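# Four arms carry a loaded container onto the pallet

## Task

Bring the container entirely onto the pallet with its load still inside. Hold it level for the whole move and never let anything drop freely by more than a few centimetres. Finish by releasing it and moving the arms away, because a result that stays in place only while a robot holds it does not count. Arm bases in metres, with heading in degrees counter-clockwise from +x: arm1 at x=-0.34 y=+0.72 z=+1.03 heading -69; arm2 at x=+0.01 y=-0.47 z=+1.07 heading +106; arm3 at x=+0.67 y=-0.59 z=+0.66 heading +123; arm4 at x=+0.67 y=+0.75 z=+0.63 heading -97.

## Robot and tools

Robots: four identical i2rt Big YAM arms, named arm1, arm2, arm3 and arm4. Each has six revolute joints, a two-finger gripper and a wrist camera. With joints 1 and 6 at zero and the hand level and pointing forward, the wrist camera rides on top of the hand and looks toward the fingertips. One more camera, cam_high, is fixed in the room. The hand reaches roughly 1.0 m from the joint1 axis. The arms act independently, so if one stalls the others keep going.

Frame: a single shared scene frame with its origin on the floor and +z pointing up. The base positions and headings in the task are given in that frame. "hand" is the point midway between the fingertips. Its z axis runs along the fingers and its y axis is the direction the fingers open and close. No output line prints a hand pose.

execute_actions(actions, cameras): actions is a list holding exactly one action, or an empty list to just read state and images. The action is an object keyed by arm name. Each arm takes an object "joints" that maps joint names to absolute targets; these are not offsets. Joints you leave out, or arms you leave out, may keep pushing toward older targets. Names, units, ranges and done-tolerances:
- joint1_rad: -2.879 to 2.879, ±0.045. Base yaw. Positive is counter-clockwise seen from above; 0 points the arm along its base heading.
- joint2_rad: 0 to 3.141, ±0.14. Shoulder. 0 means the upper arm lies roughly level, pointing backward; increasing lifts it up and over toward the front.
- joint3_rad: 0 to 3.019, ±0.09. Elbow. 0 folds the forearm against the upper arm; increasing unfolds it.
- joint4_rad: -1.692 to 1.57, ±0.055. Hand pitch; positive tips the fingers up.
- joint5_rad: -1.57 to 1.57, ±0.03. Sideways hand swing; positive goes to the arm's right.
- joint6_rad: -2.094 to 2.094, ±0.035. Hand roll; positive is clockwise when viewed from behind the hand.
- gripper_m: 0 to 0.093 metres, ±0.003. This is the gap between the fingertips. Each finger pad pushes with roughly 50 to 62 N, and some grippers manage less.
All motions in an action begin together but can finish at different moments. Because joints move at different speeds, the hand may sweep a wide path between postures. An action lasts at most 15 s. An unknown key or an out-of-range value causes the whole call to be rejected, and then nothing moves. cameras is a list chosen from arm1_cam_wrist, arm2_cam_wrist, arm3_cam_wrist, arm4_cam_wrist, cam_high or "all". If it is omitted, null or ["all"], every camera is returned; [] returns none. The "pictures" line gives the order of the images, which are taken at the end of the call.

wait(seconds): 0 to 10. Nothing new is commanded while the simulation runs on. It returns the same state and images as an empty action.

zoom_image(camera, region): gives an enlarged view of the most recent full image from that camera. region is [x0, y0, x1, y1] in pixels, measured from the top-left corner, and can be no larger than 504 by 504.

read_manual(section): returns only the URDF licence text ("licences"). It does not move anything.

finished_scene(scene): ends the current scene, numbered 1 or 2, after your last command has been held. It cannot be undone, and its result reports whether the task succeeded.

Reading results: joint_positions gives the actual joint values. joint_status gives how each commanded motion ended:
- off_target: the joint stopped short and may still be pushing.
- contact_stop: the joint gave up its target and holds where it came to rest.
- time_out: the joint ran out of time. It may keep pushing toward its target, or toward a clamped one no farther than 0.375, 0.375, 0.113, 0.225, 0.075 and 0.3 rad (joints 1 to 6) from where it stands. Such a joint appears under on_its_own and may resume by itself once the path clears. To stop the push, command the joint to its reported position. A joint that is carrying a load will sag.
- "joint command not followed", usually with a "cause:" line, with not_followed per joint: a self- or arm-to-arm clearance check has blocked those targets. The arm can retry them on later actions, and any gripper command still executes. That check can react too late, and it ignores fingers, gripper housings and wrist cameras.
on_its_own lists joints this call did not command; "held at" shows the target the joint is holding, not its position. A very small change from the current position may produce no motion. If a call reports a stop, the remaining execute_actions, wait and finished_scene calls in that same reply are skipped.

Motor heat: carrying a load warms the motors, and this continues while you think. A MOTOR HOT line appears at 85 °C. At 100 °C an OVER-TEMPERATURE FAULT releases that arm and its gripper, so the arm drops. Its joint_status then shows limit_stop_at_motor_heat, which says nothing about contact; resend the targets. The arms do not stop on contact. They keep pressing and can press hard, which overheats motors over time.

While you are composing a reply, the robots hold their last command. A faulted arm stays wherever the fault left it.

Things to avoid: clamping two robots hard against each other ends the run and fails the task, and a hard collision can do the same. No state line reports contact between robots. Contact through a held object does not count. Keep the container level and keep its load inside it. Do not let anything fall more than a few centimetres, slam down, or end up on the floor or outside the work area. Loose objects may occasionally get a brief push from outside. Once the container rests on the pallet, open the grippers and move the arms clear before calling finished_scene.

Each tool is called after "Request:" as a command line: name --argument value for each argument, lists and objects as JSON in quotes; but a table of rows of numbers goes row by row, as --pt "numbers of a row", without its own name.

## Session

Request:
execute_actions --actions '[]'

Scene clock: 0.00 s.
Motor temperatures (°C, as the motors report them): arm1=[25 28 28 25 25 28] | arm2=[26 26 27 25 27 26] | arm3=[27 28 28 27 26 26] | arm4=[24 28 30 26 26 25]
arm1.joint_positions: joint1_rad=+0.226 joint2_rad=+0.428 joint3_rad=+1.462 joint4_rad=-1.511 joint5_rad=+0.107 joint6_rad=+0.269 gripper_m=+0.095
arm1.joint_status: not commanded
arm1.hand: x=-0.2913 y=+0.6098 z=+1.5916 quat_wxyz=(-0.471, -0.521, -0.676, +0.223) (m; scene frame)
arm2.joint_positions: joint1_rad=+0.120 joint2_rad=+0.460 joint3_rad=+1.424 joint4_rad=-1.363 joint5_rad=+0.068 joint6_rad=-0.138 gripper_m=+0.094
arm2.joint_status: not commanded
arm2.hand: x=-0.0325 y=-0.3265 z=+1.6543 quat_wxyz=(-0.363, +0.711, -0.425, -0.427) (m; scene frame)
arm3.joint_positions: joint1_rad=-0.392 joint2_rad=+0.575 joint3_rad=+1.337 joint4_rad=-1.147 joint5_rad=-0.169 joint6_rad=-0.167 gripper_m=+0.095
arm3.joint_status: not commanded
arm3.hand: x=+0.5996 y=-0.3521 z=+1.2246 quat_wxyz=(-0.340, +0.704, -0.435, -0.447) (m; scene frame)
arm4.joint_positions: joint1_rad=-0.557 joint2_rad=+0.467 joint3_rad=+1.437 joint4_rad=-1.214 joint5_rad=+0.170 joint6_rad=-0.442 gripper_m=+0.095
arm4.joint_status: not commanded
arm4.hand: x=+0.5485 y=+0.6381 z=+1.2476 quat_wxyz=(-0.066, -0.649, -0.446, +0.613) (m; scene frame)
pictures: arm1_cam_wrist, arm2_cam_wrist, arm3_cam_wrist, arm4_cam_wrist, cam_high
Images, in order (width x height): arm1_cam_wrist 504x504, arm2_cam_wrist 504x504, arm3_cam_wrist 504x504, arm4_cam_wrist 504x504, cam_high 504x504.

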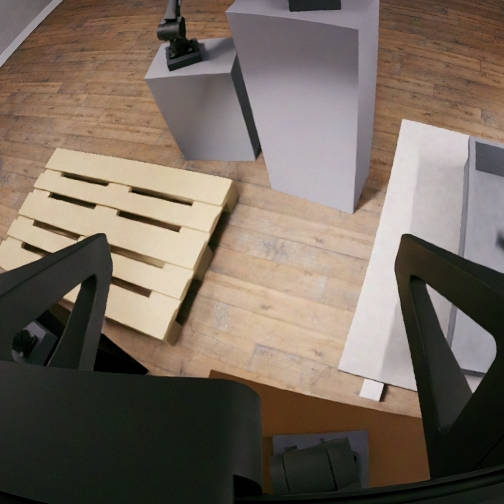

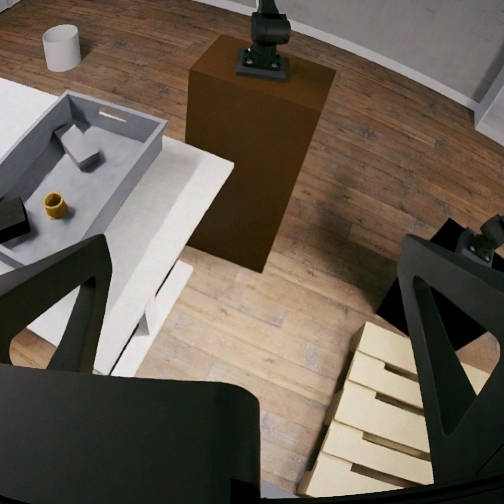

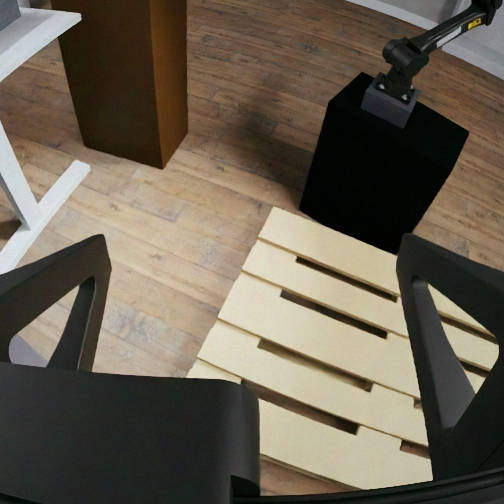

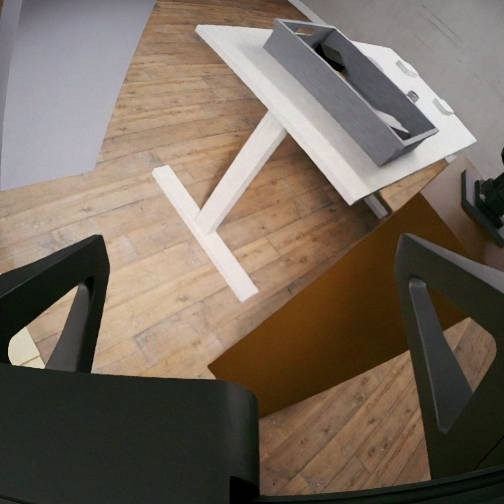

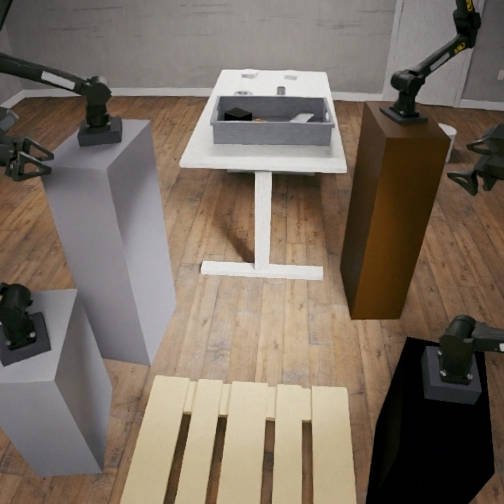

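Request:
execute_actions --actions '[{"arm1":{"joints":{"joint1_rad":-1.155,"joint2_rad":1.74,"joint3_rad":0.95,"joint4_rad":-0.765,"joint5_rad":0,"joint6_rad":0.785}},"arm2":{"joints":{"joint1_rad":0.8,"joint2_rad":2.415,"joint3_rad":1.97,"joint4_rad":-1.105,"joint5_rad":0,"joint6_rad":-0.5}}}]' --cameras '["arm1_cam_wrist","arm2_cam_wrist"]'

Scene clock: 4.00 s.
Motor temperatures (°C, as the motors report them): arm1=[25 28 29 25 25 28] | arm2=[26 27 28 25 27 26] | arm3=[27 28 29 27 26 26] | arm4=[24 28 31 26 26 25]
arm1.joint_positions: joint1_rad=-1.162 joint2_rad=+1.739 joint3_rad=+0.948 joint4_rad=-0.774 joint5_rad=-0.001 joint6_rad=+0.775 gripper_m=+0.095
arm1.joint_status: all done
arm1.hand: x=-0.6434 y=+0.4231 z=+1.0013 quat_wxyz=(-0.003, -1.000, +0.000, +0.002) (m; scene frame)
arm2.joint_positions: joint1_rad=+0.797 joint2_rad=+2.411 joint3_rad=+1.949 joint4_rad=-1.100 joint5_rad=+0.004 joint6_rad=-0.491 gripper_m=+0.094
arm2.joint_status: all done
arm2.hand: x=-0.5968 y=-0.1372 z=+0.9989 quat_wxyz=(-0.011, +1.000, +0.000, -0.006) (m; scene frame)
arm3.joint_positions: joint1_rad=-0.392 joint2_rad=+0.575 joint3_rad=+1.337 joint4_rad=-1.147 joint5_rad=-0.169 joint6_rad=-0.167 gripper_m=+0.095
arm3.joint_status: not commanded
arm3.hand: x=+0.5996 y=-0.3521 z=+1.2246 quat_wxyz=(-0.340, +0.704, -0.435, -0.447) (m; scene frame)
arm4.joint_positions: joint1_rad=-0.557 joint2_rad=+0.467 joint3_rad=+1.437 joint4_rad=-1.214 joint5_rad=+0.170 joint6_rad=-0.442 gripper_m=+0.095
arm4.joint_status: not commanded
arm4.hand: x=+0.5485 y=+0.6381 z=+1.2476 quat_wxyz=(-0.066, -0.649, -0.446, +0.613) (m; scene frame)
pictures: arm1_cam_wrist, arm2_cam_wrist
Images, in order (width x height): arm1_cam_wrist 504x504, arm2_cam_wrist 504x504.

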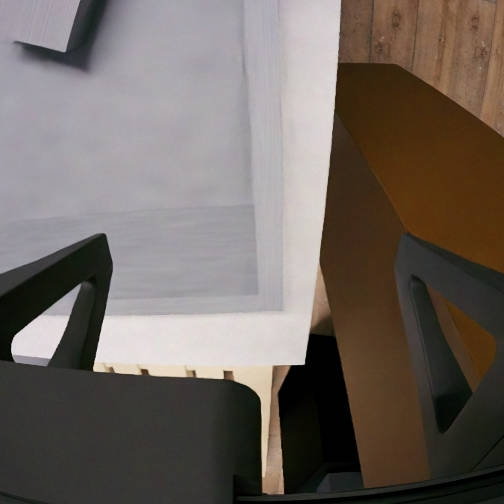

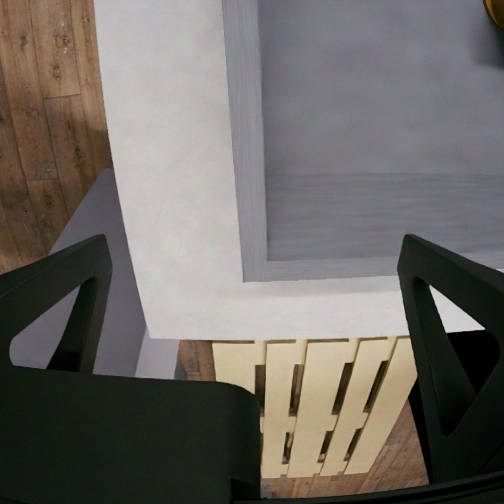

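Request:
execute_actions --actions '[{"arm1":{"joints":{"joint1_rad":-1.166,"joint2_rad":2.04,"joint3_rad":0.915,"joint4_rad":-0.44}},"arm2":{"joints":{"joint1_rad":0.81,"joint2_rad":2.61,"joint3_rad":2.01,"joint4_rad":-0.955}}}]' --cameras '[]'

Request:
execute_actions --actions '[{"arm1":{"joints":{"gripper_m":0}},"arm2":{"joints":{"gripper_m":0}}}]' --cameras '[]'

Request:
execute_actions --actions '[{"arm1":{"joints":{"joint1_rad":-0.96,"joint2_rad":1.955,"joint3_rad":0.735,"joint4_rad":-0.336,"joint6_rad":0.975}},"arm2":{"joints":{"joint1_rad":0.725,"joint2_rad":2.41,"joint3_rad":1.61,"joint4_rad":-0.745,"joint6_rad":-0.575}}}]' --cameras '[]'

Request:
execute_actions --actions '[{"arm1":{"joints":{"joint1_rad":-0.69,"joint2_rad":1.915,"joint3_rad":0.6,"joint4_rad":-0.25,"joint6_rad":1.25}},"arm2":{"joints":{"joint1_rad":0.63,"joint2_rad":2.295,"joint3_rad":1.315,"joint4_rad":-0.575,"joint6_rad":-0.67}}}]' --cameras '["cam_high"]'

Request:
execute_actions --actions '[{"arm1":{"joints":{"gripper_m":0.093}},"arm2":{"joints":{"gripper_m":0.093}}}]' --cameras '[]'

Request:
execute_actions --actions '[{"arm1":{"joints":{"joint2_rad":1.505,"joint3_rad":0.635,"joint4_rad":-0.69}},"arm2":{"joints":{"joint2_rad":2.066,"joint3_rad":1.29,"joint4_rad":-0.79}}}]' --cameras '[]'

Request:
execute_actions --actions '[{"arm1":{"joints":{"joint6_rad":-1.905}},"arm2":{"joints":{"joint1_rad":0.815,"joint2_rad":2.47,"joint3_rad":2.08,"joint4_rad":-1.17,"joint6_rad":-0.475}}}]' --cameras '["arm1_cam_wrist","arm2_cam_wrist"]'

Scene clock: 12.00 s.
Motor temperatures (°C, as the motors report them): arm1=[25 28 29 25 25 28] | arm2=[26 28 29 25 27 26] | arm3=[27 28 30 27 26 26] | arm4=[24 28 32 26 26 25]
arm1.joint_positions: joint1_rad=-1.162 joint2_rad=+2.051 joint3_rad=+0.908 joint4_rad=-0.450 joint5_rad=-0.001 joint6_rad=+0.775 gripper_m=+0.095
arm1.joint_status: all done
arm1.hand: x=-0.6345 y=+0.4317 z=+0.8678 quat_wxyz=(+0.007, -1.000, +0.000, -0.008) (m; scene frame)
arm2.joint_positions: joint1_rad=+0.797 joint2_rad=+2.613 joint3_rad=+1.995 joint4_rad=-0.963 joint5_rad=+0.004 joint6_rad=-0.491 gripper_m=+0.094
arm2.joint_status: all done
arm2.hand: x=-0.5963 y=-0.1360 z=+0.8781 quat_wxyz=(-0.007, +1.000, +0.000, +0.002) (m; scene frame)
arm3.joint_positions: joint1_rad=-0.392 joint2_rad=+0.575 joint3_rad=+1.337 joint4_rad=-1.147 joint5_rad=-0.169 joint6_rad=-0.167 gripper_m=+0.095
arm3.joint_status: not commanded
arm3.hand: x=+0.5996 y=-0.3521 z=+1.2246 quat_wxyz=(-0.340, +0.704, -0.435, -0.447) (m; scene frame)
arm4.joint_positions: joint1_rad=-0.557 joint2_rad=+0.467 joint3_rad=+1.437 joint4_rad=-1.214 joint5_rad=+0.170 joint6_rad=-0.442 gripper_m=+0.095
arm4.joint_status: not commanded
arm4.hand: x=+0.5485 y=+0.6381 z=+1.2476 quat_wxyz=(-0.066, -0.649, -0.446, +0.613) (m; scene frame)
pictures: none
No camera images: the call's "cameras" was empty. Leave "cameras" out to get every camera's image.

Scene clock: 12.73 s.
Motor temperatures (°C, as the motors report them): arm1=[25 28 29 25 25 28] | arm2=[26 28 29 25 27 26] | arm3=[27 28 30 27 26 26] | arm4=[24 28 32 26 26 25]
arm1.joint_positions: joint1_rad=-1.161 joint2_rad=+2.050 joint3_rad=+0.907 joint4_rad=-0.446 joint5_rad=-0.009 joint6_rad=+0.758 gripper_m=+0.016
arm1.joint_status: gripper_m off_target (ended at +0.016, target +0.000)
arm1.hand: x=-0.6339 y=+0.4298 z=+0.8680 quat_wxyz=(+0.003, -1.000, -0.009, -0.010) (m; scene frame)
arm2.joint_positions: joint1_rad=+0.804 joint2_rad=+2.613 joint3_rad=+1.995 joint4_rad=-0.961 joint5_rad=-0.001 joint6_rad=-0.510 gripper_m=+0.015
arm2.joint_status: gripper_m off_target (ended at +0.015, target +0.000)
arm2.hand: x=-0.5993 y=-0.1410 z=+0.8783 quat_wxyz=(-0.005, +1.000, +0.013, +0.001) (m; scene frame)
arm3.joint_positions: joint1_rad=-0.392 joint2_rad=+0.575 joint3_rad=+1.337 joint4_rad=-1.147 joint5_rad=-0.169 joint6_rad=-0.167 gripper_m=+0.095
arm3.joint_status: not commanded
arm3.hand: x=+0.5996 y=-0.3521 z=+1.2246 quat_wxyz=(-0.340, +0.704, -0.435, -0.447) (m; scene frame)
arm4.joint_positions: joint1_rad=-0.557 joint2_rad=+0.467 joint3_rad=+1.437 joint4_rad=-1.214 joint5_rad=+0.170 joint6_rad=-0.442 gripper_m=+0.095
arm4.joint_status: not commanded
arm4.hand: x=+0.5485 y=+0.6381 z=+1.2476 quat_wxyz=(-0.066, -0.649, -0.446, +0.613) (m; scene frame)
pictures: none
No camera images: the call's "cameras" was empty. Leave "cameras" out to get every camera's image.

Scene clock: 13.80 s.
Motor temperatures (°C, as the motors report them): arm1=[25 28 29 25 25 28] | arm2=[26 28 29 25 27 26] | arm3=[27 28 30 27 26 26] | arm4=[24 28 32 26 26 25]
arm1.joint_positions: joint1_rad=-0.957 joint2_rad=+1.985 joint3_rad=+0.722 joint4_rad=-0.324 joint5_rad=-0.003 joint6_rad=+0.964 gripper_m=+0.016
arm1.joint_status: all done
arm1.hand: x=-0.5352 y=+0.4295 z=+0.8662 quat_wxyz=(+0.006, -1.000, -0.008, -0.006) (m; scene frame)
arm2.joint_positions: joint1_rad=+0.736 joint2_rad=+2.446 joint3_rad=+1.620 joint4_rad=-0.738 joint5_rad=-0.008 joint6_rad=-0.568 gripper_m=+0.015
arm2.joint_status: all done
arm2.hand: x=-0.5124 y=-0.1409 z=+0.8764 quat_wxyz=(-0.006, +1.000, +0.008, -0.008) (m; scene frame)
arm3.joint_positions: joint1_rad=-0.392 joint2_rad=+0.575 joint3_rad=+1.337 joint4_rad=-1.147 joint5_rad=-0.169 joint6_rad=-0.167 gripper_m=+0.095
arm3.joint_status: not commanded
arm3.hand: x=+0.5996 y=-0.3521 z=+1.2246 quat_wxyz=(-0.340, +0.704, -0.435, -0.447) (m; scene frame)
arm4.joint_positions: joint1_rad=-0.557 joint2_rad=+0.467 joint3_rad=+1.437 joint4_rad=-1.214 joint5_rad=+0.170 joint6_rad=-0.442 gripper_m=+0.095
arm4.joint_status: not commanded
arm4.hand: x=+0.5485 y=+0.6381 z=+1.2476 quat_wxyz=(-0.066, -0.649, -0.446, +0.613) (m; scene frame)
pictures: none
No camera images: the call's "cameras" was empty. Leave "cameras" out to get every camera's image.

Scene clock: 14.77 s.
Motor temperatures (°C, as the motors report them): arm1=[25 28 29 25 25 28] | arm2=[26 28 29 25 27 26] | arm3=[27 28 30 27 26 26] | arm4=[24 28 32 26 26 25]
arm1.joint_positions: joint1_rad=-0.681 joint2_rad=+1.947 joint3_rad=+0.593 joint4_rad=-0.236 joint5_rad=-0.005 joint6_rad=+1.228 gripper_m=+0.016
arm1.joint_status: all done
arm1.hand: x=-0.4344 y=+0.4318 z=+0.8651 quat_wxyz=(+0.008, -1.000, -0.014, -0.005) (m; scene frame)
arm2.joint_positions: joint1_rad=+0.629 joint2_rad=+2.321 joint3_rad=+1.319 joint4_rad=-0.575 joint5_rad=-0.007 joint6_rad=-0.681 gripper_m=+0.015
arm2.joint_status: all done
arm2.hand: x=-0.4094 y=-0.1373 z=+0.8750 quat_wxyz=(-0.003, +1.000, +0.011, -0.003) (m; scene frame)
arm3.joint_positions: joint1_rad=-0.392 joint2_rad=+0.575 joint3_rad=+1.337 joint4_rad=-1.147 joint5_rad=-0.169 joint6_rad=-0.167 gripper_m=+0.095
arm3.joint_status: not commanded
arm3.hand: x=+0.5996 y=-0.3521 z=+1.2246 quat_wxyz=(-0.340, +0.704, -0.435, -0.447) (m; scene frame)
arm4.joint_positions: joint1_rad=-0.557 joint2_rad=+0.467 joint3_rad=+1.437 joint4_rad=-1.214 joint5_rad=+0.170 joint6_rad=-0.442 gripper_m=+0.095
arm4.joint_status: not commanded
arm4.hand: x=+0.5485 y=+0.6381 z=+1.2476 quat_wxyz=(-0.066, -0.649, -0.446, +0.613) (m; scene frame)
pictures: cam_high
Images, in order (width x height): cam_high 504x504.

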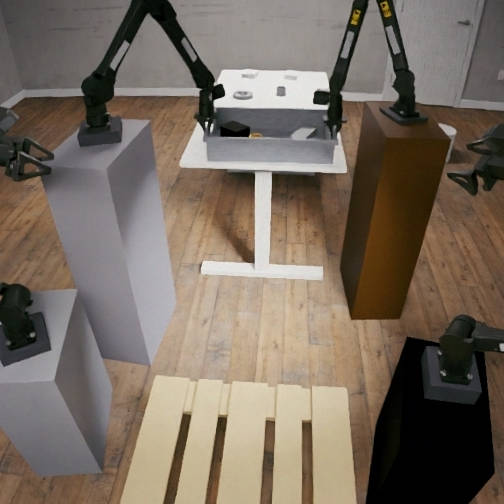

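Scene clock: 15.50 s.
Motor temperatures (°C, as the motors report them): arm1=[25 29 29 25 25 28] | arm2=[26 28 29 25 27 26] | arm3=[27 28 31 27 26 26] | arm4=[24 28 32 26 26 25]
arm1.joint_positions: joint1_rad=-0.682 joint2_rad=+1.922 joint3_rad=+0.593 joint4_rad=-0.241 joint5_rad=-0.004 joint6_rad=+1.239 gripper_m=+0.093
arm1.joint_status: all done
arm1.hand: x=-0.4367 y=+0.4263 z=+0.8721 quat_wxyz=(-0.001, -1.000, -0.008, -0.002) (m; scene frame)
arm2.joint_positions: joint1_rad=+0.629 joint2_rad=+2.298 joint3_rad=+1.319 joint4_rad=-0.575 joint5_rad=-0.005 joint6_rad=-0.679 gripper_m=+0.093
arm2.joint_status: all done
arm2.hand: x=-0.4150 y=-0.1326 z=+0.8867 quat_wxyz=(-0.011, +1.000, +0.010, -0.011) (m; scene frame)
arm3.joint_positions: joint1_rad=-0.392 joint2_rad=+0.575 joint3_rad=+1.337 joint4_rad=-1.147 joint5_rad=-0.169 joint6_rad=-0.167 gripper_m=+0.095
arm3.joint_status: not commanded
arm3.hand: x=+0.5996 y=-0.3521 z=+1.2246 quat_wxyz=(-0.340, +0.704, -0.435, -0.447) (m; scene frame)
arm4.joint_positions: joint1_rad=-0.557 joint2_rad=+0.467 joint3_rad=+1.437 joint4_rad=-1.214 joint5_rad=+0.170 joint6_rad=-0.442 gripper_m=+0.095
arm4.joint_status: not commanded
arm4.hand: x=+0.5485 y=+0.6381 z=+1.2476 quat_wxyz=(-0.066, -0.649, -0.446, +0.613) (m; scene frame)
pictures: none
No camera images: the call's "cameras" was empty. Leave "cameras" out to get every camera's image.

Scene clock: 16.73 s.
Motor temperatures (°C, as the motors report them): arm1=[25 28 29 25 25 28] | arm2=[26 28 29 25 27 26] | arm3=[27 28 31 27 26 26] | arm4=[24 28 32 26 26 25]
arm1.joint_positions: joint1_rad=-0.682 joint2_rad=+1.497 joint3_rad=+0.617 joint4_rad=-0.681 joint5_rad=-0.004 joint6_rad=+1.240 gripper_m=+0.093
arm1.joint_status: all done
arm1.hand: x=-0.4367 y=+0.4263 z=+0.9990 quat_wxyz=(-0.005, -1.000, -0.008, +0.000) (m; scene frame)
arm2.joint_positions: joint1_rad=+0.629 joint2_rad=+2.038 joint3_rad=+1.283 joint4_rad=-0.782 joint5_rad=-0.005 joint6_rad=-0.679 gripper_m=+0.093
arm2.joint_status: all done
arm2.hand: x=-0.4129 y=-0.1356 z=+1.0122 quat_wxyz=(-0.016, +1.000, +0.010, -0.018) (m; scene frame)
arm3.joint_positions: joint1_rad=-0.392 joint2_rad=+0.575 joint3_rad=+1.337 joint4_rad=-1.147 joint5_rad=-0.169 joint6_rad=-0.167 gripper_m=+0.095
arm3.joint_status: not commanded
arm3.hand: x=+0.5996 y=-0.3521 z=+1.2246 quat_wxyz=(-0.340, +0.704, -0.435, -0.447) (m; scene frame)
arm4.joint_positions: joint1_rad=-0.557 joint2_rad=+0.467 joint3_rad=+1.437 joint4_rad=-1.214 joint5_rad=+0.170 joint6_rad=-0.442 gripper_m=+0.095
arm4.joint_status: not commanded
arm4.hand: x=+0.5485 y=+0.6381 z=+1.2476 quat_wxyz=(-0.066, -0.649, -0.446, +0.613) (m; scene frame)
pictures: none
No camera images: the call's "cameras" was empty. Leave "cameras" out to get every camera's image.

Scene clock: 19.50 s.
Motor temperatures (°C, as the motors report them): arm1=[25 28 29 25 25 28] | arm2=[26 28 30 25 27 26] | arm3=[27 28 31 27 26 26] | arm4=[24 28 32 26 26 25]
arm1.joint_positions: joint1_rad=-0.682 joint2_rad=+1.497 joint3_rad=+0.617 joint4_rad=-0.681 joint5_rad=-0.003 joint6_rad=-1.894 gripper_m=+0.093
arm1.joint_status: all done
arm1.hand: x=-0.4368 y=+0.4264 z=+0.9990 quat_wxyz=(+0.000, +0.004, -1.000, +0.005) (m; scene frame)
arm2.joint_positions: joint1_rad=+0.820 joint2_rad=+2.444 joint3_rad=+2.054 joint4_rad=-1.163 joint5_rad=-0.002 joint6_rad=-0.484 gripper_m=+0.093
arm2.joint_status: all done
arm2.hand: x=-0.6228 y=-0.1438 z=+1.0131 quat_wxyz=(-0.011, +1.000, +0.008, -0.012) (m; scene frame)
arm3.joint_positions: joint1_rad=-0.392 joint2_rad=+0.575 joint3_rad=+1.337 joint4_rad=-1.147 joint5_rad=-0.169 joint6_rad=-0.167 gripper_m=+0.095
arm3.joint_status: not commanded
arm3.hand: x=+0.5996 y=-0.3521 z=+1.2246 quat_wxyz=(-0.340, +0.704, -0.435, -0.447) (m; scene frame)
arm4.joint_positions: joint1_rad=-0.557 joint2_rad=+0.467 joint3_rad=+1.437 joint4_rad=-1.214 joint5_rad=+0.170 joint6_rad=-0.442 gripper_m=+0.095
arm4.joint_status: not commanded
arm4.hand: x=+0.5485 y=+0.6381 z=+1.2476 quat_wxyz=(-0.066, -0.649, -0.446, +0.613) (m; scene frame)
pictures: arm1_cam_wrist, arm2_cam_wrist
Images, in order (width x height): arm1_cam_wrist 504x504, arm2_cam_wrist 504x504.

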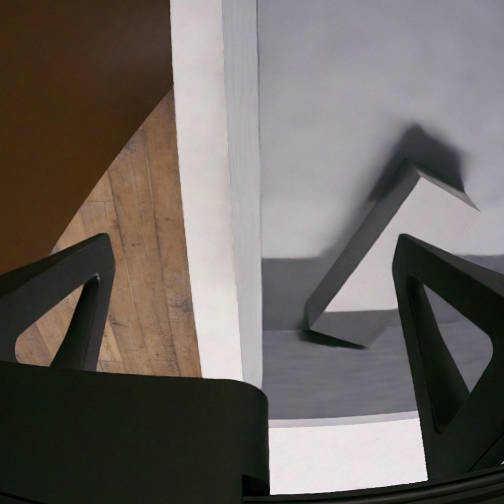

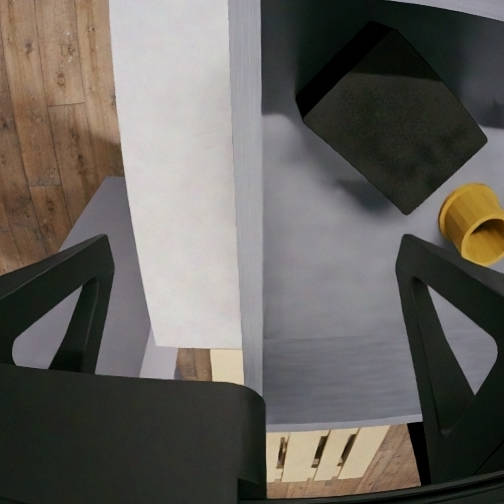

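Request:
execute_actions --actions '[{"arm1":{"joints":{"joint2_rad":1.915,"joint3_rad":0.59,"joint4_rad":-0.245}},"arm2":{"joints":{"gripper_m":0.045,"joint2_rad":2.685,"joint3_rad":2.165,"joint4_rad":-1.035}}}]' --cameras '["arm2_cam_wrist"]'

Request:
execute_actions --actions '[{"arm1":{"joints":{"gripper_m":0}},"arm2":{"joints":{"gripper_m":0}}}]' --cameras '[]'

Request:
execute_actions --actions '[{"arm1":{"joints":{"joint2_rad":1.755,"joint3_rad":0.61,"joint4_rad":-0.375}},"arm2":{"joints":{"joint2_rad":2.535,"joint3_rad":2.15,"joint4_rad":-1.07}}}]' --cameras '["cam_high"]'

Request:
execute_actions --actions '[{"arm1":{"joints":{"joint1_rad":-0.372,"joint2_rad":1.735,"joint3_rad":0.56,"joint4_rad":-0.345,"joint6_rad":-1.575}},"arm2":{"joints":{"joint1_rad":0.75,"joint2_rad":2.335,"joint3_rad":1.7,"joint4_rad":-0.825,"joint6_rad":-0.555}}}]' --cameras '["cam_high"]'

Scene clock: 25.13 s.
Motor temperatures (°C, as the motors report them): arm1=[25 28 29 25 25 28] | arm2=[26 29 30 25 27 26] | arm3=[27 28 31 27 26 26] | arm4=[24 28 32 26 26 25]
arm1.joint_positions: joint1_rad=-0.682 joint2_rad=+1.914 joint3_rad=+0.590 joint4_rad=-0.255 joint5_rad=-0.003 joint6_rad=-1.895 gripper_m=+0.093
arm1.joint_status: all done
arm1.hand: x=-0.4360 y=+0.4288 z=+0.8743 quat_wxyz=(-0.003, +0.004, -1.000, -0.003) (m; scene frame)
arm2.joint_positions: joint1_rad=+0.820 joint2_rad=+2.688 joint3_rad=+2.149 joint4_rad=-1.042 joint5_rad=-0.002 joint6_rad=-0.484 gripper_m=+0.045
arm2.joint_status: all done
arm2.hand: x=-0.6271 y=-0.1400 z=+0.8763 quat_wxyz=(-0.004, +1.000, +0.008, +0.001) (m; scene frame)
arm3.joint_positions: joint1_rad=-0.392 joint2_rad=+0.575 joint3_rad=+1.337 joint4_rad=-1.147 joint5_rad=-0.169 joint6_rad=-0.167 gripper_m=+0.095
arm3.joint_status: not commanded
arm3.hand: x=+0.5996 y=-0.3521 z=+1.2246 quat_wxyz=(-0.340, +0.704, -0.435, -0.447) (m; scene frame)
arm4.joint_positions: joint1_rad=-0.557 joint2_rad=+0.467 joint3_rad=+1.437 joint4_rad=-1.214 joint5_rad=+0.170 joint6_rad=-0.442 gripper_m=+0.095
arm4.joint_status: not commanded
arm4.hand: x=+0.5485 y=+0.6381 z=+1.2476 quat_wxyz=(-0.066, -0.649, -0.446, +0.613) (m; scene frame)
pictures: arm2_cam_wrist
Images, in order (width x height): arm2_cam_wrist 504x504.

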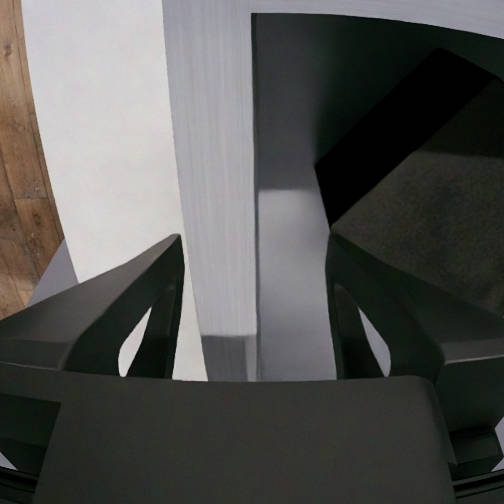

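Scene clock: 25.83 s.
Motor temperatures (°C, as the motors report them): arm1=[25 28 29 25 25 28] | arm2=[26 29 30 25 27 26] | arm3=[27 28 31 27 26 26] | arm4=[24 28 32 26 26 25]
arm1.joint_positions: joint1_rad=-0.683 joint2_rad=+1.914 joint3_rad=+0.584 joint4_rad=-0.252 joint5_rad=-0.002 joint6_rad=-1.905 gripper_m=+0.016
arm1.joint_status: gripper_m off_target (ended at +0.016, target +0.000)
arm1.hand: x=-0.4354 y=+0.4319 z=+0.8737 quat_wxyz=(-0.003, +0.009, -1.000, -0.005) (m; scene frame)
arm2.joint_positions: joint1_rad=+0.828 joint2_rad=+2.688 joint3_rad=+2.149 joint4_rad=-1.043 joint5_rad=-0.006 joint6_rad=-0.484 gripper_m=+0.015
arm2.joint_status: gripper_m off_target (ended at +0.015, target +0.000)
arm2.hand: x=-0.6293 y=-0.1454 z=+0.8762 quat_wxyz=(-0.002, +1.000, +0.012, +0.001) (m; scene frame)
arm3.joint_positions: joint1_rad=-0.392 joint2_rad=+0.575 joint3_rad=+1.337 joint4_rad=-1.147 joint5_rad=-0.169 joint6_rad=-0.167 gripper_m=+0.095
arm3.joint_status: not commanded
arm3.hand: x=+0.5996 y=-0.3521 z=+1.2246 quat_wxyz=(-0.340, +0.704, -0.435, -0.447) (m; scene frame)
arm4.joint_positions: joint1_rad=-0.557 joint2_rad=+0.467 joint3_rad=+1.437 joint4_rad=-1.214 joint5_rad=+0.170 joint6_rad=-0.442 gripper_m=+0.095
arm4.joint_status: not commanded
arm4.hand: x=+0.5485 y=+0.6381 z=+1.2476 quat_wxyz=(-0.066, -0.649, -0.446, +0.613) (m; scene frame)
pictures: none
No camera images: the call's "cameras" was empty. Leave "cameras" out to get every camera's image.

Scene clock: 26.93 s.
Motor temperatures (°C, as the motors report them): arm1=[25 28 29 25 25 28] | arm2=[26 29 30 25 27 26] | arm3=[27 28 31 27 26 26] | arm4=[24 28 33 26 26 25]
arm1.joint_positions: joint1_rad=-0.683 joint2_rad=+1.811 joint3_rad=+0.587 joint4_rad=-0.372 joint5_rad=-0.011 joint6_rad=-1.917 gripper_m=+0.016
arm1.joint_status: all done
arm1.hand: x=-0.4339 y=+0.4315 z=+0.9035 quat_wxyz=(-0.010, +0.015, -1.000, -0.010) (m; scene frame)
arm2.joint_positions: joint1_rad=+0.828 joint2_rad=+2.645 joint3_rad=+2.119 joint4_rad=-1.063 joint5_rad=+0.005 joint6_rad=-0.487 gripper_m=+0.015
arm2.joint_status: all done
arm2.hand: x=-0.6245 y=-0.1462 z=+0.8957 quat_wxyz=(-0.005, +1.000, +0.013, +0.007) (m; scene frame)
arm3.joint_positions: joint1_rad=-0.392 joint2_rad=+0.575 joint3_rad=+1.337 joint4_rad=-1.147 joint5_rad=-0.169 joint6_rad=-0.167 gripper_m=+0.095
arm3.joint_status: not commanded
arm3.hand: x=+0.5996 y=-0.3521 z=+1.2246 quat_wxyz=(-0.340, +0.704, -0.435, -0.447) (m; scene frame)
arm4.joint_positions: joint1_rad=-0.557 joint2_rad=+0.467 joint3_rad=+1.437 joint4_rad=-1.214 joint5_rad=+0.170 joint6_rad=-0.442 gripper_m=+0.095
arm4.joint_status: not commanded
arm4.hand: x=+0.5485 y=+0.6381 z=+1.2476 quat_wxyz=(-0.066, -0.649, -0.446, +0.613) (m; scene frame)
pictures: cam_high
Images, in order (width x height): cam_high 504x504.

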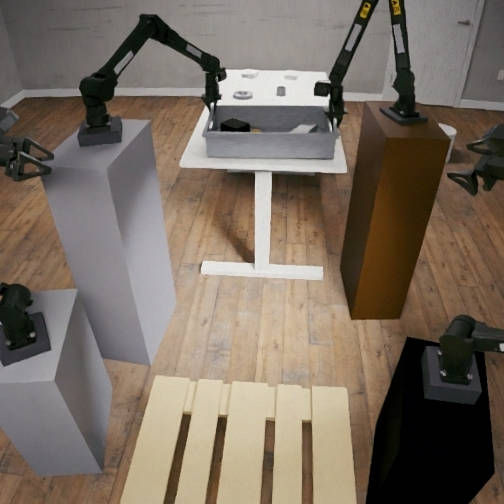

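Scene clock: 28.27 s.
Motor temperatures (°C, as the motors report them): arm1=[25 28 29 25 25 28] | arm2=[26 29 30 25 27 26] | arm3=[27 28 31 27 26 26] | arm4=[24 28 33 26 26 25]
arm1.joint_positions: joint1_rad=-0.363 joint2_rad=+1.776 joint3_rad=+0.537 joint4_rad=-0.338 joint5_rad=-0.014 joint6_rad=-1.607 gripper_m=+0.016
arm1.joint_status: all done
arm1.hand: x=-0.3386 y=+0.4301 z=+0.9066 quat_wxyz=(-0.007, +0.020, -1.000, -0.003) (m; scene frame)
arm2.joint_positions: joint1_rad=+0.762 joint2_rad=+2.435 joint3_rad=+1.670 joint4_rad=-0.828 joint5_rad=+0.008 joint6_rad=-0.567 gripper_m=+0.015
arm2.joint_status: all done
arm2.hand: x=-0.5252 y=-0.1487 z=+0.8961 quat_wxyz=(-0.005, +1.000, +0.020, +0.009) (m; scene frame)
arm3.joint_positions: joint1_rad=-0.392 joint2_rad=+0.575 joint3_rad=+1.337 joint4_rad=-1.147 joint5_rad=-0.169 joint6_rad=-0.167 gripper_m=+0.095
arm3.joint_status: not commanded
arm3.hand: x=+0.5996 y=-0.3521 z=+1.2246 quat_wxyz=(-0.340, +0.704, -0.435, -0.447) (m; scene frame)
arm4.joint_positions: joint1_rad=-0.557 joint2_rad=+0.467 joint3_rad=+1.437 joint4_rad=-1.214 joint5_rad=+0.170 joint6_rad=-0.442 gripper_m=+0.095
arm4.joint_status: not commanded
arm4.hand: x=+0.5485 y=+0.6381 z=+1.2476 quat_wxyz=(-0.066, -0.649, -0.446, +0.613) (m; scene frame)
pictures: cam_high
Images, in order (width x height): cam_high 504x504.

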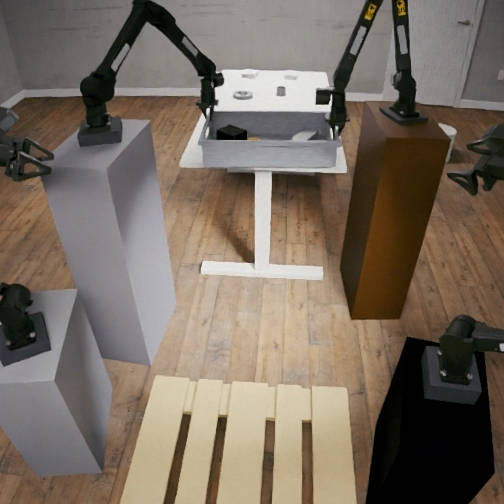

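Request:
execute_actions --actions '[{"arm1":{"joints":{"joint1_rad":-0.01,"joint2_rad":1.76,"joint3_rad":0.625,"joint4_rad":-0.38,"joint6_rad":-1.215}},"arm2":{"joints":{"joint1_rad":0.655,"joint2_rad":2.172,"joint3_rad":1.375,"joint4_rad":-0.655,"joint6_rad":-0.645}}}]' --cameras '[]'

Request:
execute_actions --actions '[{"arm1":{"joints":{"joint1_rad":0.255,"joint2_rad":1.825,"joint3_rad":0.77,"joint4_rad":-0.452,"joint6_rad":-0.945}},"arm2":{"joints":{"joint1_rad":0.532,"joint2_rad":2.073,"joint3_rad":1.115,"joint4_rad":-0.505,"joint6_rad":-0.77}}}]' --cameras '[]'

Request:
execute_actions --actions '[{"arm1":{"joints":{"joint1_rad":0.445,"joint2_rad":1.915,"joint3_rad":0.975,"joint4_rad":-0.555,"joint6_rad":-0.75}},"arm2":{"joints":{"joint1_rad":0.362,"joint2_rad":1.99,"joint3_rad":0.9,"joint4_rad":-0.39,"joint6_rad":-0.945}}}]' --cameras '[]'

Request:
execute_actions --actions '[{"arm1":{"joints":{"joint1_rad":0.58,"joint2_rad":2.025,"joint3_rad":1.23,"joint4_rad":-0.68,"joint6_rad":-0.61}},"arm2":{"joints":{"joint1_rad":0.13,"joint2_rad":1.945,"joint3_rad":0.755,"joint4_rad":-0.3,"joint6_rad":-1.185}}}]' --cameras '["cam_high"]'

Scene clock: 34.43 s.
Motor temperatures (°C, as the motors report them): arm1=[25 29 29 25 25 28] | arm2=[26 30 30 25 27 26] | arm3=[27 28 31 27 26 26] | arm4=[24 28 33 26 26 25]
arm1.joint_positions: joint1_rad=+0.004 joint2_rad=+1.789 joint3_rad=+0.595 joint4_rad=-0.372 joint5_rad=-0.009 joint6_rad=-1.233 gripper_m=+0.016
arm1.joint_status: all done
arm1.hand: x=-0.2276 y=+0.4283 z=+0.9108 quat_wxyz=(-0.005, +0.016, -1.000, +0.000) (m; scene frame)
arm2.joint_positions: joint1_rad=+0.664 joint2_rad=+2.266 joint3_rad=+1.336 joint4_rad=-0.664 joint5_rad=+0.001 joint6_rad=-0.655 gripper_m=+0.015
arm2.joint_status: all done
arm2.hand: x=-0.4236 y=-0.1486 z=+0.9069 quat_wxyz=(-0.001, +1.000, +0.015, +0.007) (m; scene frame)
arm3.joint_positions: joint1_rad=-0.392 joint2_rad=+0.575 joint3_rad=+1.337 joint4_rad=-1.147 joint5_rad=-0.169 joint6_rad=-0.167 gripper_m=+0.095
arm3.joint_status: not commanded
arm3.hand: x=+0.5996 y=-0.3521 z=+1.2246 quat_wxyz=(-0.340, +0.704, -0.435, -0.447) (m; scene frame)
arm4.joint_positions: joint1_rad=-0.557 joint2_rad=+0.467 joint3_rad=+1.437 joint4_rad=-1.214 joint5_rad=+0.170 joint6_rad=-0.442 gripper_m=+0.095
arm4.joint_status: not commanded
arm4.hand: x=+0.5485 y=+0.6381 z=+1.2476 quat_wxyz=(-0.066, -0.649, -0.446, +0.613) (m; scene frame)
pictures: none
No camera images: the call's "cameras" was empty. Leave "cameras" out to get every camera's image.

Scene clock: 35.60 s.
Motor temperatures (°C, as the motors report them): arm1=[25 29 29 25 25 28] | arm2=[26 30 30 25 27 26] | arm3=[27 28 31 27 26 26] | arm4=[24 28 33 26 26 25]
arm1.joint_positions: joint1_rad=+0.275 joint2_rad=+1.862 joint3_rad=+0.745 joint4_rad=-0.445 joint5_rad=-0.007 joint6_rad=-0.958 gripper_m=+0.016
arm1.joint_status: all done
arm1.hand: x=-0.1226 y=+0.4265 z=+0.9107 quat_wxyz=(-0.005, +0.014, -1.000, +0.001) (m; scene frame)
arm2.joint_positions: joint1_rad=+0.538 joint2_rad=+2.157 joint3_rad=+1.074 joint4_rad=-0.517 joint5_rad=+0.001 joint6_rad=-0.776 gripper_m=+0.015
arm2.joint_status: all done
arm2.hand: x=-0.3224 y=-0.1501 z=+0.9060 quat_wxyz=(+0.002, +1.000, +0.012, +0.008) (m; scene frame)
arm3.joint_positions: joint1_rad=-0.392 joint2_rad=+0.575 joint3_rad=+1.337 joint4_rad=-1.147 joint5_rad=-0.169 joint6_rad=-0.167 gripper_m=+0.095
arm3.joint_status: not commanded
arm3.hand: x=+0.5996 y=-0.3521 z=+1.2246 quat_wxyz=(-0.340, +0.704, -0.435, -0.447) (m; scene frame)
arm4.joint_positions: joint1_rad=-0.557 joint2_rad=+0.467 joint3_rad=+1.437 joint4_rad=-1.214 joint5_rad=+0.170 joint6_rad=-0.442 gripper_m=+0.095
arm4.joint_status: not commanded
arm4.hand: x=+0.5485 y=+0.6381 z=+1.2476 quat_wxyz=(-0.066, -0.649, -0.446, +0.613) (m; scene frame)
pictures: none
No camera images: the call's "cameras" was empty. Leave "cameras" out to get every camera's image.

Scene clock: 36.80 s.
Motor temperatures (°C, as the motors report them): arm1=[25 29 29 25 25 28] | arm2=[26 30 30 25 27 26] | arm3=[27 28 32 27 26 26] | arm4=[24 28 33 26 26 25]
arm1.joint_positions: joint1_rad=+0.466 joint2_rad=+1.958 joint3_rad=+0.950 joint4_rad=-0.543 joint5_rad=-0.004 joint6_rad=-0.759 gripper_m=+0.016
arm1.joint_status: all done
arm1.hand: x=-0.0184 y=+0.4248 z=+0.9131 quat_wxyz=(-0.009, +0.011, -1.000, +0.005) (m; scene frame)
arm2.joint_positions: joint1_rad=+0.362 joint2_rad=+2.063 joint3_rad=+0.861 joint4_rad=-0.398 joint5_rad=-0.002 joint6_rad=-0.946 gripper_m=+0.015
arm2.joint_status: all done
arm2.hand: x=-0.2216 y=-0.1514 z=+0.9102 quat_wxyz=(+0.005, +1.000, +0.009, +0.005) (m; scene frame)
arm3.joint_positions: joint1_rad=-0.392 joint2_rad=+0.575 joint3_rad=+1.337 joint4_rad=-1.147 joint5_rad=-0.169 joint6_rad=-0.167 gripper_m=+0.095
arm3.joint_status: not commanded
arm3.hand: x=+0.5996 y=-0.3521 z=+1.2246 quat_wxyz=(-0.340, +0.704, -0.435, -0.447) (m; scene frame)
arm4.joint_positions: joint1_rad=-0.557 joint2_rad=+0.467 joint3_rad=+1.437 joint4_rad=-1.214 joint5_rad=+0.170 joint6_rad=-0.442 gripper_m=+0.095
arm4.joint_status: not commanded
arm4.hand: x=+0.5485 y=+0.6381 z=+1.2476 quat_wxyz=(-0.066, -0.649, -0.446, +0.613) (m; scene frame)
pictures: none
No camera images: the call's "cameras" was empty. Leave "cameras" out to get every camera's image.

Scene clock: 38.00 s.
Motor temperatures (°C, as the motors report them): arm1=[25 29 29 25 25 28] | arm2=[26 30 30 25 27 26] | arm3=[27 28 32 27 26 26] | arm4=[24 28 33 26 26 25]
arm1.joint_positions: joint1_rad=+0.604 joint2_rad=+2.079 joint3_rad=+1.200 joint4_rad=-0.666 joint5_rad=-0.002 joint6_rad=-0.614 gripper_m=+0.016
arm1.joint_status: all done
arm1.hand: x=+0.0837 y=+0.4272 z=+0.9146 quat_wxyz=(-0.011, +0.007, -1.000, +0.006) (m; scene frame)
arm2.joint_positions: joint1_rad=+0.126 joint2_rad=+2.013 joint3_rad=+0.725 joint4_rad=-0.311 joint5_rad=+0.000 joint6_rad=-1.175 gripper_m=+0.015
arm2.joint_status: all done
arm2.hand: x=-0.1231 y=-0.1474 z=+0.9107 quat_wxyz=(+0.005, +1.000, +0.006, +0.003) (m; scene frame)
arm3.joint_positions: joint1_rad=-0.392 joint2_rad=+0.575 joint3_rad=+1.337 joint4_rad=-1.147 joint5_rad=-0.169 joint6_rad=-0.167 gripper_m=+0.095
arm3.joint_status: not commanded
arm3.hand: x=+0.5996 y=-0.3521 z=+1.2246 quat_wxyz=(-0.340, +0.704, -0.435, -0.447) (m; scene frame)
arm4.joint_positions: joint1_rad=-0.557 joint2_rad=+0.467 joint3_rad=+1.437 joint4_rad=-1.214 joint5_rad=+0.170 joint6_rad=-0.442 gripper_m=+0.095
arm4.joint_status: not commanded
arm4.hand: x=+0.5485 y=+0.6381 z=+1.2476 quat_wxyz=(-0.066, -0.649, -0.446, +0.613) (m; scene frame)
pictures: cam_high
Images, in order (width x height): cam_high 504x504.

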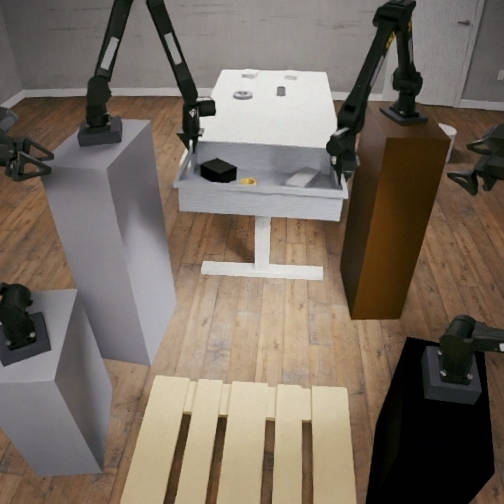

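Request:
execute_actions --actions '[{"arm1":{"joints":{"joint1_rad":0.675,"joint2_rad":2.35,"joint3_rad":1.57,"joint4_rad":-0.68,"joint6_rad":-0.512}},"arm2":{"joints":{"joint1_rad":-0.15,"joint2_rad":2.245,"joint3_rad":0.76,"joint4_rad":0.01,"joint6_rad":-1.465}},"arm3":{"joints":{"joint1_rad":0.15,"joint2_rad":1.2,"joint3_rad":1.72,"joint4_rad":-1.42,"joint5_rad":0,"joint6_rad":-0.86}},"arm4":{"joints":{"joint1_rad":-0.405,"joint2_rad":1.2,"joint3_rad":1.9,"joint4_rad":-1.535,"joint5_rad":0,"joint6_rad":-0.545}}}]' --cameras '[]'

Request:
execute_actions --actions '[{"arm1":{"joints":{"joint1_rad":0.75,"joint2_rad":2.72,"joint3_rad":2.1,"joint4_rad":-0.825,"joint6_rad":-0.44}},"arm2":{"joints":{"joint1_rad":-0.458,"joint2_rad":2.555,"joint3_rad":0.915,"joint4_rad":0.155,"joint6_rad":-1.77}}}]' --cameras '[]'

Request:
execute_actions --actions '[{"arm3":{"joints":{"joint2_rad":1.83,"joint3_rad":1.74}},"arm4":{"joints":{"joint2_rad":1.9,"joint3_rad":1.91}}}]' --cameras '["cam_high","arm3_cam_wrist","arm4_cam_wrist"]'

Scene clock: 42.40 s.
Motor temperatures (°C, as the motors report them): arm1=[25 29 30 25 25 28] | arm2=[26 30 29 25 27 26] | arm3=[27 28 32 27 26 26] | arm4=[24 28 33 26 26 25]
arm1.joint_positions: joint1_rad=+0.700 joint2_rad=+2.421 joint3_rad=+1.525 joint4_rad=-0.662 joint5_rad=+0.005 joint6_rad=-0.522 gripper_m=+0.016
arm1.joint_status: all done
arm1.hand: x=+0.1770 y=+0.4308 z=+0.8115 quat_wxyz=(-0.004, +0.009, -1.000, +0.005) (m; scene frame)
arm2.joint_positions: joint1_rad=-0.157 joint2_rad=+2.313 joint3_rad=+0.740 joint4_rad=-0.019 joint5_rad=-0.003 joint6_rad=-1.461 gripper_m=+0.015
arm2.joint_status: all done
arm2.hand: x=-0.0274 y=-0.1440 z=+0.8149 quat_wxyz=(+0.003, +1.000, +0.008, -0.003) (m; scene frame)
arm3.joint_positions: joint1_rad=+0.145 joint2_rad=+1.213 joint3_rad=+1.685 joint4_rad=-1.410 joint5_rad=-0.002 joint6_rad=-0.844 gripper_m=+0.095
arm3.joint_status: all done
arm3.hand: x=+0.3828 y=-0.2566 z=+1.1438 quat_wxyz=(-0.233, +0.950, -0.003, -0.208) (m; scene frame)
arm4.joint_positions: joint1_rad=-0.410 joint2_rad=+1.205 joint3_rad=+1.870 joint4_rad=-1.519 joint5_rad=+0.004 joint6_rad=-0.535 gripper_m=+0.095
arm4.joint_status: all done
arm4.hand: x=+0.4643 y=+0.3956 z=+1.1873 quat_wxyz=(-0.080, -0.663, -0.662, +0.340) (m; scene frame)
pictures: none
No camera images: the call's "cameras" was empty. Leave "cameras" out to get every camera's image.

Scene clock: 43.80 s.
Motor temperatures (°C, as the motors report them): arm1=[25 29 30 25 25 28] | arm2=[26 29 29 25 27 26] | arm3=[27 28 32 27 26 26] | arm4=[24 28 33 26 26 25]
arm1.joint_positions: joint1_rad=+0.771 joint2_rad=+2.795 joint3_rad=+2.035 joint4_rad=-0.804 joint5_rad=+0.011 joint6_rad=-0.455 gripper_m=+0.016
arm1.joint_status: all done
arm1.hand: x=+0.2742 y=+0.4313 z=+0.7126 quat_wxyz=(-0.001, +0.011, -1.000, +0.006) (m; scene frame)
arm2.joint_positions: joint1_rad=-0.466 joint2_rad=+2.618 joint3_rad=+0.899 joint4_rad=+0.129 joint5_rad=+0.004 joint6_rad=-1.773 gripper_m=+0.015
arm2.joint_status: all done
arm2.hand: x=+0.0722 y=-0.1448 z=+0.7159 quat_wxyz=(+0.003, +1.000, +0.009, -0.003) (m; scene frame)
arm3.joint_positions: joint1_rad=+0.145 joint2_rad=+1.213 joint3_rad=+1.685 joint4_rad=-1.410 joint5_rad=-0.002 joint6_rad=-0.844 gripper_m=+0.095
arm3.joint_status: not commanded
arm3.hand: x=+0.3828 y=-0.2566 z=+1.1438 quat_wxyz=(-0.233, +0.950, -0.003, -0.208) (m; scene frame)
arm4.joint_positions: joint1_rad=-0.410 joint2_rad=+1.205 joint3_rad=+1.870 joint4_rad=-1.519 joint5_rad=+0.004 joint6_rad=-0.535 gripper_m=+0.095
arm4.joint_status: not commanded
arm4.hand: x=+0.4643 y=+0.3956 z=+1.1873 quat_wxyz=(-0.080, -0.663, -0.662, +0.340) (m; scene frame)
pictures: none
No camera images: the call's "cameras" was empty. Leave "cameras" out to get every camera's image.

Scene clock: 45.37 s.
Motor temperatures (°C, as the motors report them): arm1=[25 30 30 25 25 28] | arm2=[26 29 29 25 27 26] | arm3=[27 28 32 27 26 26] | arm4=[24 28 33 26 26 25]
arm1.joint_positions: joint1_rad=+0.771 joint2_rad=+2.795 joint3_rad=+2.035 joint4_rad=-0.804 joint5_rad=+0.011 joint6_rad=-0.455 gripper_m=+0.016
arm1.joint_status: not commanded
arm1.hand: x=+0.2742 y=+0.4313 z=+0.7126 quat_wxyz=(-0.001, +0.011, -1.000, +0.006) (m; scene frame)
arm2.joint_positions: joint1_rad=-0.466 joint2_rad=+2.618 joint3_rad=+0.899 joint4_rad=+0.129 joint5_rad=+0.004 joint6_rad=-1.773 gripper_m=+0.015
arm2.joint_status: not commanded
arm2.hand: x=+0.0722 y=-0.1448 z=+0.7159 quat_wxyz=(+0.003, +1.000, +0.009, -0.003) (m; scene frame)
arm3.joint_positions: joint1_rad=+0.145 joint2_rad=+1.861 joint3_rad=+1.709 joint4_rad=-1.412 joint5_rad=-0.002 joint6_rad=-0.844 gripper_m=+0.095
arm3.joint_status: all done
arm3.hand: x=+0.2922 y=-0.1542 z=+0.8297 quat_wxyz=(-0.002, +1.000, -0.003, -0.004) (m; scene frame)
arm4.joint_positions: joint1_rad=-0.410 joint2_rad=+1.924 joint3_rad=+1.881 joint4_rad=-1.521 joint5_rad=+0.004 joint6_rad=-0.535 gripper_m=+0.095
arm4.joint_status: all done
arm4.hand: x=+0.3660 y=+0.2371 z=+0.8275 quat_wxyz=(+0.006, -0.708, -0.706, +0.003) (m; scene frame)
pictures: arm3_cam_wrist, arm4_cam_wrist, cam_high
Images, in order (width x height): arm3_cam_wrist 504x504, arm4_cam_wrist 504x504, cam_high 504x504.

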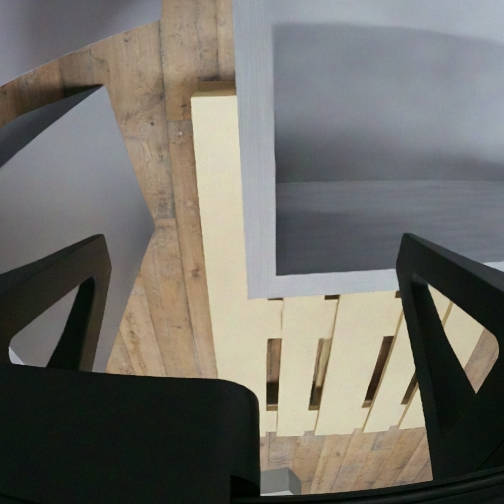

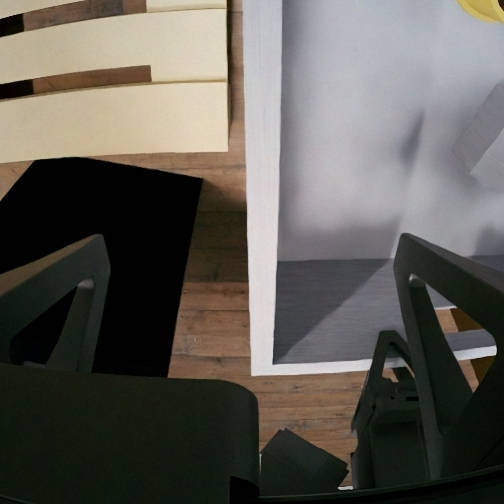

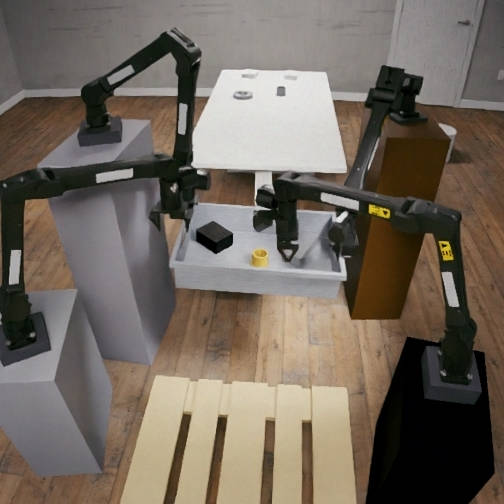

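Aligned.

Request:
execute_actions --actions '[{"arm3":{"joints":{"joint2_rad":1.935,"joint3_rad":1.53,"joint4_rad":-1.125}},"arm4":{"joints":{"joint2_rad":1.98,"joint3_rad":1.665,"joint4_rad":-1.22}}}]' --cameras '[]'

Request:
execute_actions --actions '[{"arm3":{"joints":{"gripper_m":0}},"arm4":{"joints":{"gripper_m":0}}}]' --cameras '["arm3_cam_wrist","arm4_cam_wrist"]'

Scene clock: 47.77 s.
Motor temperatures (°C, as the motors report them): arm1=[25 30 30 25 25 28] | arm2=[26 29 29 25 27 26] | arm3=[27 29 32 27 26 26] | arm4=[24 28 34 26 26 25]
arm1.joint_positions: joint1_rad=+0.771 joint2_rad=+2.795 joint3_rad=+2.035 joint4_rad=-0.804 joint5_rad=+0.011 joint6_rad=-0.455 gripper_m=+0.016
arm1.joint_status: not commanded
arm1.hand: x=+0.2742 y=+0.4313 z=+0.7126 quat_wxyz=(-0.001, +0.011, -1.000, +0.006) (m; scene frame)
arm2.joint_positions: joint1_rad=-0.466 joint2_rad=+2.618 joint3_rad=+0.899 joint4_rad=+0.129 joint5_rad=+0.004 joint6_rad=-1.773 gripper_m=+0.015
arm2.joint_status: not commanded
arm2.hand: x=+0.0722 y=-0.1448 z=+0.7159 quat_wxyz=(+0.003, +1.000, +0.009, -0.003) (m; scene frame)
arm3.joint_positions: joint1_rad=+0.145 joint2_rad=+1.956 joint3_rad=+1.511 joint4_rad=-1.138 joint5_rad=-0.002 joint6_rad=-0.844 gripper_m=+0.095
arm3.joint_status: all done
arm3.hand: x=+0.2958 y=-0.1586 z=+0.7051 quat_wxyz=(+0.005, +1.000, -0.003, +0.002) (m; scene frame)
arm4.joint_positions: joint1_rad=-0.410 joint2_rad=+1.981 joint3_rad=+1.654 joint4_rad=-1.236 joint5_rad=+0.004 joint6_rad=-0.535 gripper_m=+0.095
arm4.joint_status: all done
arm4.hand: x=+0.3658 y=+0.2390 z=+0.7095 quat_wxyz=(+0.006, -0.708, -0.706, +0.003) (m; scene frame)
pictures: none
No camera images: the call's "cameras" was empty. Leave "cameras" out to get every camera's image.

Scene clock: 48.50 s.
Motor temperatures (°C, as the motors report them): arm1=[25 30 30 25 25 28] | arm2=[26 29 29 25 27 26] | arm3=[27 29 32 27 26 26] | arm4=[24 29 34 26 26 25]
arm1.joint_positions: joint1_rad=+0.772 joint2_rad=+2.795 joint3_rad=+2.040 joint4_rad=-0.802 joint5_rad=+0.008 joint6_rad=-0.452 gripper_m=+0.016
arm1.joint_status: not commanded
arm1.hand: x=+0.2772 y=+0.4307 z=+0.7139 quat_wxyz=(-0.004, +0.010, -1.000, +0.007) (m; scene frame)
arm2.joint_positions: joint1_rad=-0.465 joint2_rad=+2.618 joint3_rad=+0.899 joint4_rad=+0.129 joint5_rad=+0.005 joint6_rad=-1.769 gripper_m=+0.015
arm2.joint_status: not commanded
arm2.hand: x=+0.0722 y=-0.1447 z=+0.7159 quat_wxyz=(+0.003, +1.000, +0.008, -0.002) (m; scene frame)
arm3.joint_positions: joint1_rad=+0.145 joint2_rad=+1.956 joint3_rad=+1.511 joint4_rad=-1.125 joint5_rad=+0.013 joint6_rad=-0.870 gripper_m=+0.014
arm3.joint_status: gripper_m off_target (ended at +0.014, target +0.000)
arm3.hand: x=+0.2955 y=-0.1544 z=+0.7054 quat_wxyz=(-0.005, +1.000, +0.010, +0.004) (m; scene frame)
arm4.joint_positions: joint1_rad=-0.413 joint2_rad=+1.979 joint3_rad=+1.654 joint4_rad=-1.223 joint5_rad=+0.010 joint6_rad=-0.547 gripper_m=+0.015
arm4.joint_status: gripper_m off_target (ended at +0.015, target +0.000)
arm4.hand: x=+0.3614 y=+0.2376 z=+0.7108 quat_wxyz=(+0.007, -0.705, -0.709, +0.011) (m; scene frame)
pictures: arm3_cam_wrist, arm4_cam_wrist
Images, in order (width x height): arm3_cam_wrist 504x504, arm4_cam_wrist 504x504.

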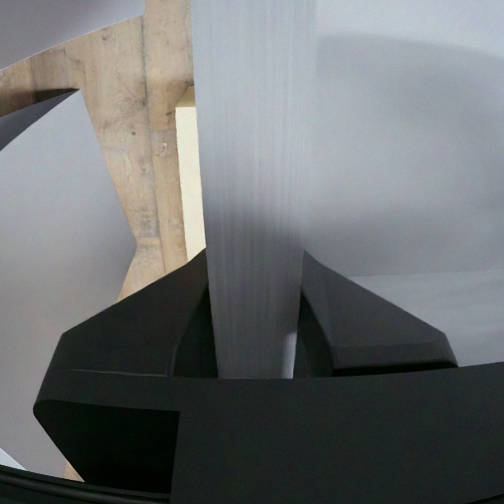

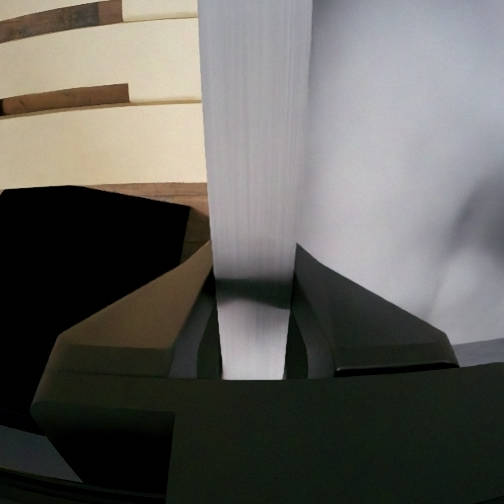

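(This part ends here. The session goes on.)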